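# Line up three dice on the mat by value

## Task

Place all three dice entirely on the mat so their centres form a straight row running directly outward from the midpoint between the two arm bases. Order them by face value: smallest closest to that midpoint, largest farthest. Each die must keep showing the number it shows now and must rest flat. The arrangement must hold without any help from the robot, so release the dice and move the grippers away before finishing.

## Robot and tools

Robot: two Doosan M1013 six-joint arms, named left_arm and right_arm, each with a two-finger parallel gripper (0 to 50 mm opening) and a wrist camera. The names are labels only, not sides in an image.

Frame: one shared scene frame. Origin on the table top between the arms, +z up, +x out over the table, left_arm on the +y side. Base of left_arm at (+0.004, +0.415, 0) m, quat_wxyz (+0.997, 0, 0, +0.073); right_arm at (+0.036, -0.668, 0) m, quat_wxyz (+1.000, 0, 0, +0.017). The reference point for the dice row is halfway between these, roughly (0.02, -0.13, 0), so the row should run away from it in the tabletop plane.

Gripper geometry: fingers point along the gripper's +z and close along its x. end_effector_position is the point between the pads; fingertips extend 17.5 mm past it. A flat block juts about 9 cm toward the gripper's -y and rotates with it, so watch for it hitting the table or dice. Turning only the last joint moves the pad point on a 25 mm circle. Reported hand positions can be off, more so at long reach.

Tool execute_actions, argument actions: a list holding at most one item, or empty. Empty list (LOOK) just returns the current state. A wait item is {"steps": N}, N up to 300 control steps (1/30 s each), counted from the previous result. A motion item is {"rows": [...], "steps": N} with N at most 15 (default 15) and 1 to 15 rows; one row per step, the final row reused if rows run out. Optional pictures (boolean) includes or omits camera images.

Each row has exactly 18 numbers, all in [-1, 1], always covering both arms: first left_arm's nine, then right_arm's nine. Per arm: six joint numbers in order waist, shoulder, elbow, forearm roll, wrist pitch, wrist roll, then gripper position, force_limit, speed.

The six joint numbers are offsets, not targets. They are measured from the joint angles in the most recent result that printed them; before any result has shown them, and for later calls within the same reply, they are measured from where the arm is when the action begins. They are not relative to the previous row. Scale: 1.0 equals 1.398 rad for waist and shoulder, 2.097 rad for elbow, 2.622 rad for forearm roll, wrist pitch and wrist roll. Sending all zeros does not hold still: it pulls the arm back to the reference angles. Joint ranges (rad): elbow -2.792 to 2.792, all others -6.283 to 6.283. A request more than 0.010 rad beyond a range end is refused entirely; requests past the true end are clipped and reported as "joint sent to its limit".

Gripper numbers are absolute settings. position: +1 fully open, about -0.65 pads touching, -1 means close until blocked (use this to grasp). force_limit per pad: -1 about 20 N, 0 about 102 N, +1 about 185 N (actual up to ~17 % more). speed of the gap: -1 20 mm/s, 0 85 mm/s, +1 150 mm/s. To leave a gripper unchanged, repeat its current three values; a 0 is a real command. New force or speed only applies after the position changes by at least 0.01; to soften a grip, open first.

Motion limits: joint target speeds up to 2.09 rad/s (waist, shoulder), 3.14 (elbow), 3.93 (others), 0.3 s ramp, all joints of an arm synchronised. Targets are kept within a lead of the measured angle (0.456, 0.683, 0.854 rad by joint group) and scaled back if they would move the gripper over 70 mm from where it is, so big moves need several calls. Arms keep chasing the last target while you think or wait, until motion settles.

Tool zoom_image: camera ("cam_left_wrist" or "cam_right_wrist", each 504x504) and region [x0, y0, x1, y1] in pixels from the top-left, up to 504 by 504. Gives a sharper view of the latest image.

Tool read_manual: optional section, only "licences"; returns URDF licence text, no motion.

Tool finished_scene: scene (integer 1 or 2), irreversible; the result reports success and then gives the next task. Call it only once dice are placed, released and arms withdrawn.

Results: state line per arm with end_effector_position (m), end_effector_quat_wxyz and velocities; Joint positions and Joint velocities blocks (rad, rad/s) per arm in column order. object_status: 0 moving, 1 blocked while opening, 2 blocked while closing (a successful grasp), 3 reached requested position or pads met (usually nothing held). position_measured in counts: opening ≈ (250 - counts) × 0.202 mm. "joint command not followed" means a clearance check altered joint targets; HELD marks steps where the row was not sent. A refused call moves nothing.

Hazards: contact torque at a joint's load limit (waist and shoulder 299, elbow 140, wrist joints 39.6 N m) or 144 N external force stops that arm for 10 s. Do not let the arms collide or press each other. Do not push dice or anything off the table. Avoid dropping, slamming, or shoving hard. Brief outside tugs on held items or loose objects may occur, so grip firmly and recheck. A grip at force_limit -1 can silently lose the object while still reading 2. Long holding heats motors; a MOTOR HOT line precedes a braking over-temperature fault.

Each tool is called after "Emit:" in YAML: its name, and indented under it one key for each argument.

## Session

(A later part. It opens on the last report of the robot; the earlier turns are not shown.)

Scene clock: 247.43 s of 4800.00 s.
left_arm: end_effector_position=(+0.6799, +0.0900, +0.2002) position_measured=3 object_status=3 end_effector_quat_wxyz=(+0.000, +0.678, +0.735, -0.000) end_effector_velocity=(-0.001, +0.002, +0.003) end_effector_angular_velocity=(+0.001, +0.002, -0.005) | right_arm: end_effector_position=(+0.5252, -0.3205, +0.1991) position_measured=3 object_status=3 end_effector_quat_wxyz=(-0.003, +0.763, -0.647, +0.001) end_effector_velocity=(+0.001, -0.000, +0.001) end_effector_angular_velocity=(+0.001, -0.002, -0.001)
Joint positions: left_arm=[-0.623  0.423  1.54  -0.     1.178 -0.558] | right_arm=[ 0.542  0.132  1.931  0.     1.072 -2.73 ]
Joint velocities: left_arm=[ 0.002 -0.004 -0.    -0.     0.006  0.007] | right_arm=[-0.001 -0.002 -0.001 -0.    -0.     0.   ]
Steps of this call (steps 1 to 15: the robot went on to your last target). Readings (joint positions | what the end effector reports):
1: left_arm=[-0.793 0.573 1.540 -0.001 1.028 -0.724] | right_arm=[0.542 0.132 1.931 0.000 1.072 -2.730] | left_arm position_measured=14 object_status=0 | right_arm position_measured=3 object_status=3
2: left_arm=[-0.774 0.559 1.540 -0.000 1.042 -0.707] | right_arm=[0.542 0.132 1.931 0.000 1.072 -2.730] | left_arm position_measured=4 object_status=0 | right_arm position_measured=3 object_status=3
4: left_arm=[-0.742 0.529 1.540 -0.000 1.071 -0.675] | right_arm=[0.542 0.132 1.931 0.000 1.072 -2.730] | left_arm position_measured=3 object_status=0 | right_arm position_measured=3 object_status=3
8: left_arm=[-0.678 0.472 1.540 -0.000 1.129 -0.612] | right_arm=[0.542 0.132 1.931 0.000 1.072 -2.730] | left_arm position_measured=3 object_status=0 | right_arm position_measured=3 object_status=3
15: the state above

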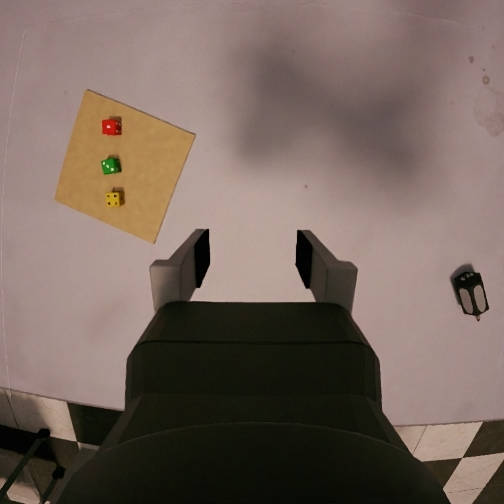

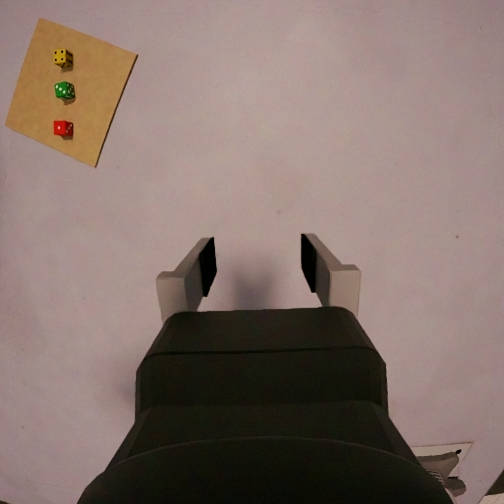

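Green sits about 2.5 mm off the red–yellow line. I'll centre it with a light squeeze of the left gripper, then move clear again.

Emit:
execute_actions:
  actions:
    - {"rows": [ [-0.14167,0.13454,-0.00217,0,-0.07000,-0.07553,0.41,-0.9,0, 0,0,0,0,0,0,1,-0.6,0.5] ], "steps": 15}
  pictures: false

Emit:
execute_actions:
  actions:
    - {"steps": 5}
  pictures: true

Emit:
zoom_image:
  camera: "cam_left_wrist"
  region: [173, 145, 333, 305]

Emit:
execute_actions:
  actions:
    - {"rows": [ [0,0.00437,0.00177,0,-0.00374,0,0.41,-0.9,0, 0,0,0,0,0,0,1,-0.6,0.5], [0,0.01048,0.00424,0,-0.00898,0,0.41,-0.9,0, 0,0,0,0,0,0,1,-0.6,0.5], [0,0.01536,0.00621,0,-0.01316,0,0.41,-0.9,0, 0,0,0,0,0,0,1,-0.6,0.5], [0,0.01746,0.00706,0,-0.01496,0,0.41,-0.9,0, 0,0,0,0,0,0,1,-0.6,0.5], [0,0.01746,0.00706,0,-0.01496,0,-1,-0.9,0, 0,0,0,0,0,0,1,-0.6,0.5], [0,0.01746,0.00706,0,-0.01496,0,-1,-0.9,0, 0,0,0,0,0,0,1,-0.6,0.5], [0,0.01746,0.00706,0,-0.01496,0,-1,-0.9,0, 0,0,0,0,0,0,1,-0.6,0.5], [0,0.01746,0.00706,0,-0.01496,0,-1,-0.9,0, 0,0,0,0,0,0,1,-0.6,0.5], [0,0.01746,0.00706,0,-0.01496,0,-1,-0.9,0, 0,0,0,0,0,0,1,-0.6,0.5], [0,0.01746,0.00706,0,-0.01496,0,-1,-0.9,0, 0,0,0,0,0,0,1,-0.6,0.5], [0,0.01746,0.00706,0,-0.01496,0,-1,-0.9,0, 0,0,0,0,0,0,1,-0.6,0.5], [0,0.01746,0.00706,0,-0.01496,0,-1,-0.9,0, 0,0,0,0,0,0,1,-0.6,0.5], [0,0.01746,0.00706,0,-0.01496,0,-1,-0.9,0, 0,0,0,0,0,0,1,-0.6,0.5], [0,0.01746,0.00706,0,-0.01496,0,1,-0.9,0, 0,0,0,0,0,0,1,-0.6,0.5] ], "steps": 15}
  pictures: false

Emit:
execute_actions:
  actions:
    - {"rows": [ [0,-0.0087,-0.0035,0,0.0075,0,1,-0.9,0, 0,0,0,0,0,0,1,-0.6,0.5], [0,-0.0175,-0.0071,0,0.0150,0,1,-0.9,0, 0,0,0,0,0,0,1,-0.6,0.5], [0,-0.0240,-0.0097,0,0.0206,0,1,-0.9,0, 0,0,0,0,0,0,1,-0.6,0.5], [0,-0.0300,-0.0121,0,0.0257,0,1,-0.9,0, 0,0,0,0,0,0,1,-0.6,0.5], [0.14167,-0.15200,-0.00489,0,0.08496,0.07553,1,-0.9,0, 0,0,0,0,0,0,1,-0.6,0.5] ], "steps": 15}
  pictures: false

Emit:
execute_actions:
  actions:
    - {"steps": 7}
  pictures: true

Emit:
zoom_image:
  camera: "cam_left_wrist"
  region: [62, 112, 162, 212]

Emit:
zoom_image:
  camera: "cam_right_wrist"
  region: [14, 43, 114, 143]

Scene clock: 298.73 s of 4800.00 s.
left_arm: end_effector_position=(+0.6452, -0.0724, +0.0542) position_measured=91 object_status=3 end_effector_quat_wxyz=(-0.000, +0.678, +0.735, -0.000) end_effector_velocity=(-0.043, -0.104, -0.099) end_effector_angular_velocity=(+0.001, +0.000, -0.003) | right_arm: end_effector_position=(+0.5252, -0.3205, +0.1991) position_measured=3 object_status=3 end_effector_quat_wxyz=(-0.003, +0.763, -0.647, +0.001) end_effector_velocity=(+0.000, +0.000, +0.001) end_effector_angular_velocity=(+0.001, -0.002, +0.001)
Joint positions: left_arm=[-0.818  0.608  1.536 -0.     0.998 -0.752] | right_arm=[ 0.542  0.132  1.931  0.     1.072 -2.73 ]
Joint velocities: left_arm=[-0.132  0.123 -0.004  0.001 -0.118 -0.129] | right_arm=[ 0.    -0.001 -0.    -0.    -0.001  0.   ]
Steps of this call (steps 1 to 15: the robot went on to your last target; steps 16 to 90: nothing new was sent; then 47.80 s passed at rest; steps 91 to 105: all 15 steps of this action). Readings (joint positions | what the end effector reports):
91: left_arm=[-0.623 0.423 1.540 -0.000 1.178 -0.558] | right_arm=[0.542 0.132 1.931 0.000 1.072 -2.730] | left_arm position_measured=10 object_status=0 | right_arm position_measured=3 object_status=3
92: left_arm=[-0.627 0.426 1.539 -0.000 1.174 -0.562] | right_arm=[0.542 0.132 1.931 0.000 1.072 -2.730] | left_arm position_measured=24 object_status=0 | right_arm position_measured=3 object_status=3
94: left_arm=[-0.657 0.455 1.539 -0.000 1.146 -0.592] | right_arm=[0.542 0.132 1.931 0.000 1.072 -2.730] | left_arm position_measured=52 object_status=0 | right_arm position_measured=3 object_status=3
98: left_arm=[-0.722 0.517 1.538 -0.001 1.086 -0.657] | right_arm=[0.542 0.132 1.931 0.000 1.072 -2.730] | left_arm position_measured=91 object_status=0 | right_arm position_measured=3 object_status=3
105: the state above

Scene clock: 298.90 s of 4800.00 s.
left_arm: end_effector_position=(+0.6447, -0.0750, +0.0522) position_measured=91 object_status=3 end_effector_quat_wxyz=(+0.000, +0.678, +0.735, -0.000) end_effector_velocity=(-0.001, -0.001, -0.002) end_effector_angular_velocity=(+0.001, +0.001, -0.001) | right_arm: end_effector_position=(+0.5252, -0.3205, +0.1991) position_measured=3 object_status=3 end_effector_quat_wxyz=(-0.003, +0.763, -0.647, +0.001) end_effector_velocity=(-0.001, +0.000, -0.001) end_effector_angular_velocity=(-0.001, +0.002, +0.001)
Joint positions: left_arm=[-0.821  0.611  1.535 -0.     0.995 -0.756] | right_arm=[ 0.542  0.132  1.931  0.     1.072 -2.73 ]
Joint velocities: left_arm=[-0.002  0.003  0.     0.    -0.001 -0.001] | right_arm=[ 0.001  0.001  0.001  0.     0.    -0.   ]
Steps of this call (steps 1 to 5: the robot went on to your last target). Readings (joint positions | what the end effector reports):
1: left_arm=[-0.820 0.610 1.536 -0.000 0.996 -0.755] | right_arm=[0.542 0.132 1.931 0.000 1.072 -2.730] | left_arm position_measured=91 object_status=3 | right_arm position_measured=3 object_status=3
2: left_arm=[-0.821 0.611 1.535 -0.000 0.995 -0.755] | right_arm=[0.542 0.132 1.931 0.000 1.072 -2.730] | left_arm position_measured=91 object_status=3 | right_arm position_measured=3 object_status=3
4: left_arm=[-0.821 0.611 1.535 -0.000 0.995 -0.756] | right_arm=[0.542 0.132 1.931 0.000 1.072 -2.730] | left_arm position_measured=91 object_status=3 | right_arm position_measured=3 object_status=3
5: the state above

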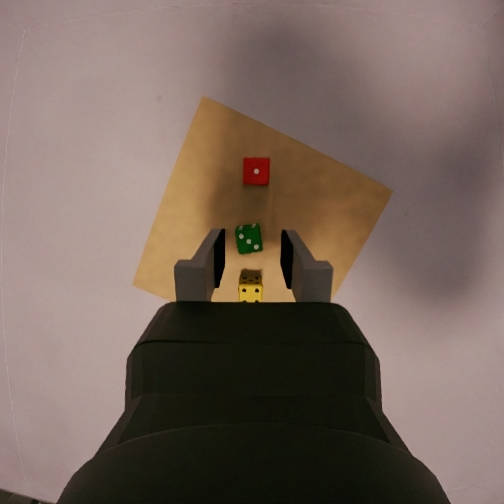

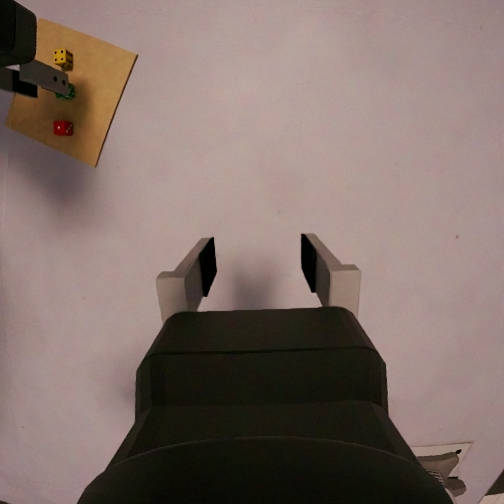

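Region (173, 145, 333, 305) of cam_left_wrist's 504x504 image, scaled by 3.150, with more detail than that image has.

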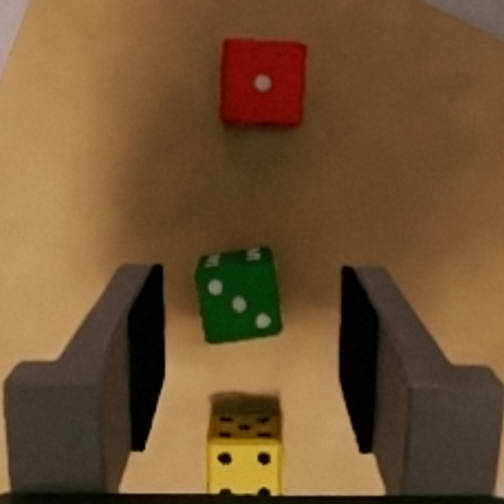

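Scene clock: 299.40 s of 4800.00 s.
left_arm: end_effector_position=(+0.6447, -0.0751, +0.0253) position_measured=156 object_status=0 end_effector_quat_wxyz=(+0.001, +0.678, +0.735, -0.000) end_effector_velocity=(-0.001, +0.001, -0.003) end_effector_angular_velocity=(+0.003, +0.003, -0.001) | right_arm: end_effector_position=(+0.5252, -0.3205, +0.1991) position_measured=3 object_status=3 end_effector_quat_wxyz=(-0.003, +0.763, -0.647, +0.001) end_effector_velocity=(+0.000, +0.001, +0.000) end_effector_angular_velocity=(+0.002, +0.001, -0.002)
Joint positions: left_arm=[-0.821  0.635  1.55  -0.     0.955 -0.756] | right_arm=[ 0.542  0.132  1.931  0.     1.072 -2.73 ]
Joint velocities: left_arm=[ 0.     0.002  0.002  0.001 -0.     0.   ] | right_arm=[-0.     0.001 -0.001  0.002  0.     0.   ]
Steps of this call (steps 1 to 15: all 15 steps of this action). Readings (joint positions | what the end effector reports):
1: left_arm=[-0.821 0.611 1.535 -0.000 0.994 -0.756] | right_arm=[0.542 0.132 1.931 0.000 1.072 -2.730] | left_arm position_measured=91 object_status=3 | right_arm position_measured=3 object_status=3
2: left_arm=[-0.821 0.613 1.536 -0.000 0.990 -0.756] | right_arm=[0.542 0.132 1.931 0.000 1.072 -2.730] | left_arm position_measured=91 object_status=3 | right_arm position_measured=3 object_status=3
4: left_arm=[-0.821 0.624 1.543 -0.000 0.973 -0.756] | right_arm=[0.542 0.132 1.931 0.000 1.072 -2.730] | left_arm position_measured=91 object_status=3 | right_arm position_measured=3 object_status=3
8: left_arm=[-0.821 0.635 1.550 -0.000 0.956 -0.756] | right_arm=[0.542 0.132 1.931 0.000 1.072 -2.730] | left_arm position_measured=140 object_status=0 | right_arm position_measured=3 object_status=3
15: the state above

Scene clock: 299.90 s of 4800.00 s.
left_arm: end_effector_position=(+0.6765, +0.0482, +0.1676) position_measured=3 object_status=0 end_effector_quat_wxyz=(+0.001, +0.678, +0.735, +0.000) end_effector_velocity=(+0.053, +0.409, +0.326) end_effector_angular_velocity=(+0.001, +0.001, +0.004) | right_arm: end_effector_position=(+0.5252, -0.3205, +0.1991) position_measured=3 object_status=3 end_effector_quat_wxyz=(-0.003, +0.763, -0.647, +0.001) end_effector_velocity=(+0.000, +0.000, -0.001) end_effector_angular_velocity=(-0.001, +0.001, +0.001)
Joint positions: left_arm=[-0.672  0.466  1.538 -0.     1.136 -0.607] | right_arm=[ 0.542  0.132  1.931  0.     1.072 -2.73 ]
Joint velocities: left_arm=[ 0.484 -0.429  0.021 -0.     0.409  0.48 ] | right_arm=[ 0.001  0.002 -0.001 -0.     0.     0.   ]
Steps of this call (steps 1 to 15: all 15 steps of this action). Readings (joint positions | what the end effector reports):
1: left_arm=[-0.821 0.635 1.550 -0.000 0.955 -0.756] | right_arm=[0.542 0.132 1.931 0.000 1.072 -2.730] | left_arm position_measured=140 object_status=0 | right_arm position_measured=3 object_status=3
2: left_arm=[-0.821 0.632 1.549 -0.000 0.961 -0.756] | right_arm=[0.542 0.132 1.931 0.000 1.072 -2.730] | left_arm position_measured=126 object_status=0 | right_arm position_measured=3 object_status=3
4: left_arm=[-0.821 0.616 1.538 -0.000 0.987 -0.756] | right_arm=[0.542 0.132 1.931 0.000 1.072 -2.730] | left_arm position_measured=98 object_status=0 | right_arm position_measured=3 object_status=3
8: left_arm=[-0.788 0.568 1.533 -0.000 1.039 -0.722] | right_arm=[0.542 0.132 1.931 0.000 1.072 -2.730] | left_arm position_measured=42 object_status=0 | right_arm position_measured=3 object_status=3
15: the state above

Scene clock: 300.13 s of 4800.00 s.
left_arm: end_effector_position=(+0.6799, +0.0899, +0.2001) position_measured=3 object_status=3 end_effector_quat_wxyz=(+0.000, +0.678, +0.735, +0.000) end_effector_velocity=(-0.001, +0.002, +0.003) end_effector_angular_velocity=(-0.002, +0.001, -0.002) | right_arm: end_effector_position=(+0.5252, -0.3205, +0.1991) position_measured=3 object_status=3 end_effector_quat_wxyz=(-0.003, +0.763, -0.647, +0.001) end_effector_velocity=(+0.000, +0.000, +0.000) end_effector_angular_velocity=(+0.001, -0.001, -0.000)
Joint positions: left_arm=[-0.623  0.423  1.54  -0.     1.178 -0.558] | right_arm=[ 0.542  0.132  1.931  0.     1.072 -2.73 ]
Joint velocities: left_arm=[ 0.002 -0.004 -0.    -0.002  0.004  0.005] | right_arm=[-0.    -0.     0.     0.    -0.001 -0.   ]
Steps of this call (steps 1 to 7: the robot went on to your last target). Readings (joint positions | what the end effector reports):
1: left_arm=[-0.656 0.452 1.538 -0.000 1.150 -0.591] | right_arm=[0.542 0.132 1.931 0.000 1.072 -2.730] | left_arm position_measured=3 object_status=0 | right_arm position_measured=3 object_status=3
2: left_arm=[-0.641 0.439 1.539 -0.000 1.162 -0.576] | right_arm=[0.542 0.132 1.931 0.000 1.072 -2.730] | left_arm position_measured=3 object_status=0 | right_arm position_measured=3 object_status=3
4: left_arm=[-0.625 0.424 1.539 -0.000 1.176 -0.560] | right_arm=[0.542 0.132 1.931 0.000 1.072 -2.730] | left_arm position_measured=3 object_status=3 | right_arm position_measured=3 object_status=3
7: the state above

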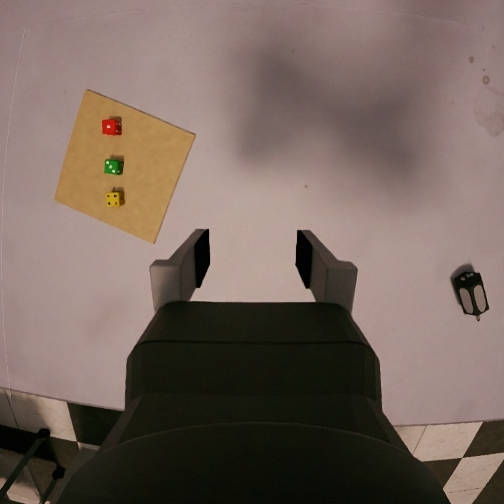

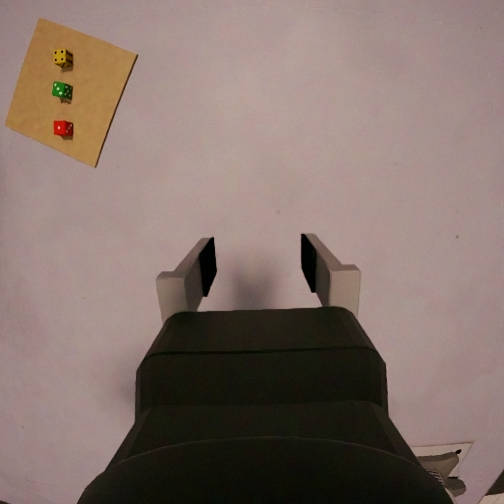

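Region (62, 112, 162, 212) of cam_left_wrist's 504x504 image, scaled by 5.040, with more detail than that image has.

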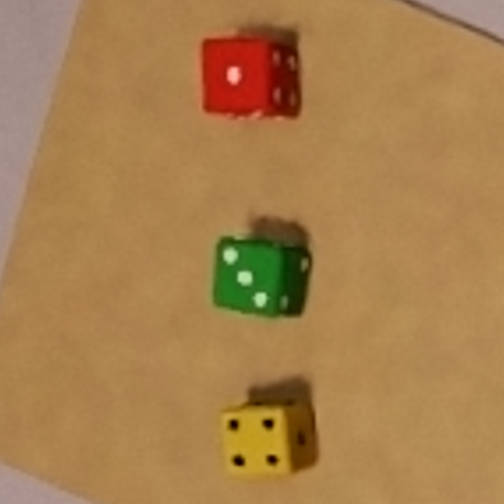

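Region (14, 43, 114, 143) of cam_right_wrist's 504x504 image, scaled by 5.040, with more detail than that image has.

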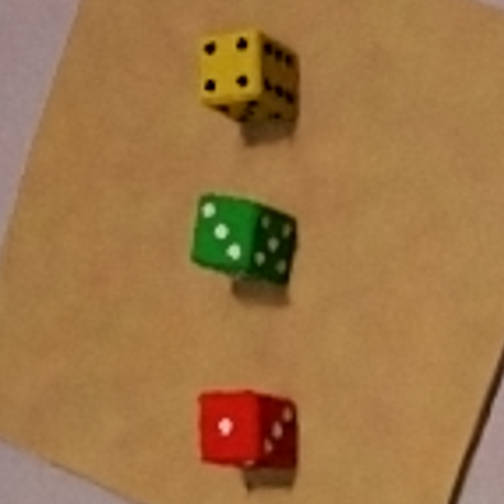

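Emit:
execute_actions:
  actions: []

Scene clock: 305.00 s of 4800.00 s.
left_arm: end_effector_position=(+0.6800, +0.0901, +0.2005) position_measured=3 object_status=3 end_effector_quat_wxyz=(+0.001, +0.678, +0.735, +0.000) end_effector_velocity=(-0.000, -0.001, +0.000) end_effector_angular_velocity=(-0.000, -0.000, -0.002) | right_arm: end_effector_position=(+0.5252, -0.3205, +0.1991) position_measured=3 object_status=3 end_effector_quat_wxyz=(-0.003, +0.763, -0.647, +0.001) end_effector_velocity=(+0.001, -0.001, +0.000) end_effector_angular_velocity=(-0.001, -0.001, -0.001)
Joint positions: left_arm=[-0.623  0.423  1.54  -0.     1.178 -0.558] | right_arm=[ 0.542  0.132  1.931  0.     1.072 -2.73 ]
Joint velocities: left_arm=[-0.001 -0.    -0.    -0.    -0.     0.001] | right_arm=[-0.001  0.    -0.    -0.001  0.    -0.   ]
Steps of this call (steps 1 to 30: the robot went on to your last target; steps 31 to 90: nothing new was sent; then 1.87 s passed at rest). Readings (joint positions | what the end effector reports):
1: left_arm=[-0.623 0.423 1.540 -0.000 1.178 -0.558] | right_arm=[0.542 0.132 1.931 0.000 1.072 -2.730] | left_arm position_measured=3 object_status=3 | right_arm position_measured=3 object_status=3
2: left_arm=[-0.623 0.423 1.540 -0.000 1.178 -0.558] | right_arm=[0.542 0.132 1.931 0.000 1.072 -2.730] | left_arm position_measured=3 object_status=3 | right_arm position_measured=3 object_status=3
4: left_arm=[-0.623 0.423 1.540 -0.000 1.178 -0.558] | right_arm=[0.542 0.132 1.931 0.000 1.072 -2.730] | left_arm position_measured=3 object_status=3 | right_arm position_measured=3 object_status=3
8: left_arm=[-0.623 0.423 1.540 -0.000 1.178 -0.558] | right_arm=[0.542 0.132 1.931 0.000 1.072 -2.730] | left_arm position_measured=3 object_status=3 | right_arm position_measured=3 object_status=3
90: the state above
All arms were judged still, so your last target was given up. Only a new action makes them travel on or press farther. Fingers that are still opening or closing keep moving.

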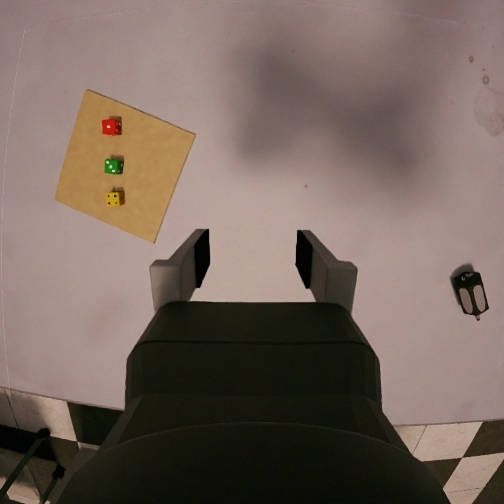

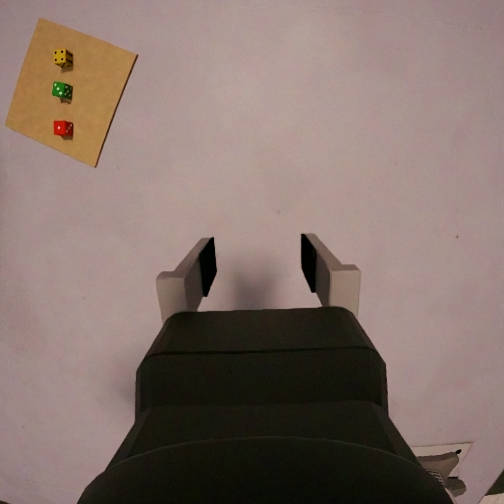

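Emit:
zoom_image:
  camera: "cam_left_wrist"
  region: [40, 80, 210, 250]

Emit:
zoom_image:
  camera: "cam_right_wrist"
  region: [0, 10, 160, 170]

Region (40, 80, 210, 250) of cam_left_wrist's 504x504 image, scaled by 2.965, with more detail than that image has.

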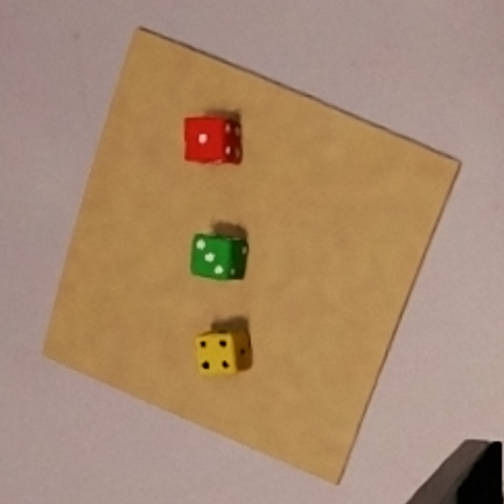

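Region (0, 10, 160, 170) of cam_right_wrist's 504x504 image, scaled by 3.150, with more detail than that image has.

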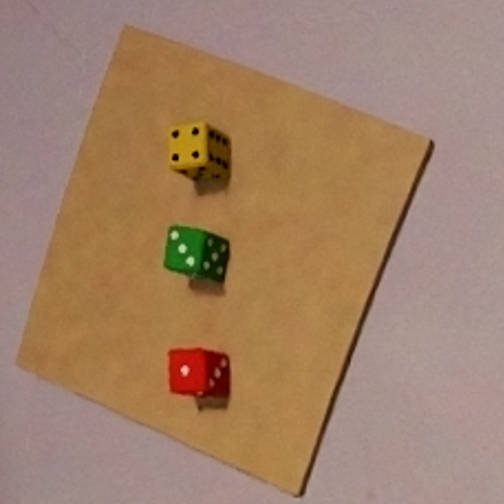

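The dice lie flat on the mat in a straight line, ordered 1, 3, 4 moving away from the midpoint. Both arms are open and clear, so I'm ending scene 2.

Emit:
finished_scene:
  scene: 2

The scene is finished: the task was done.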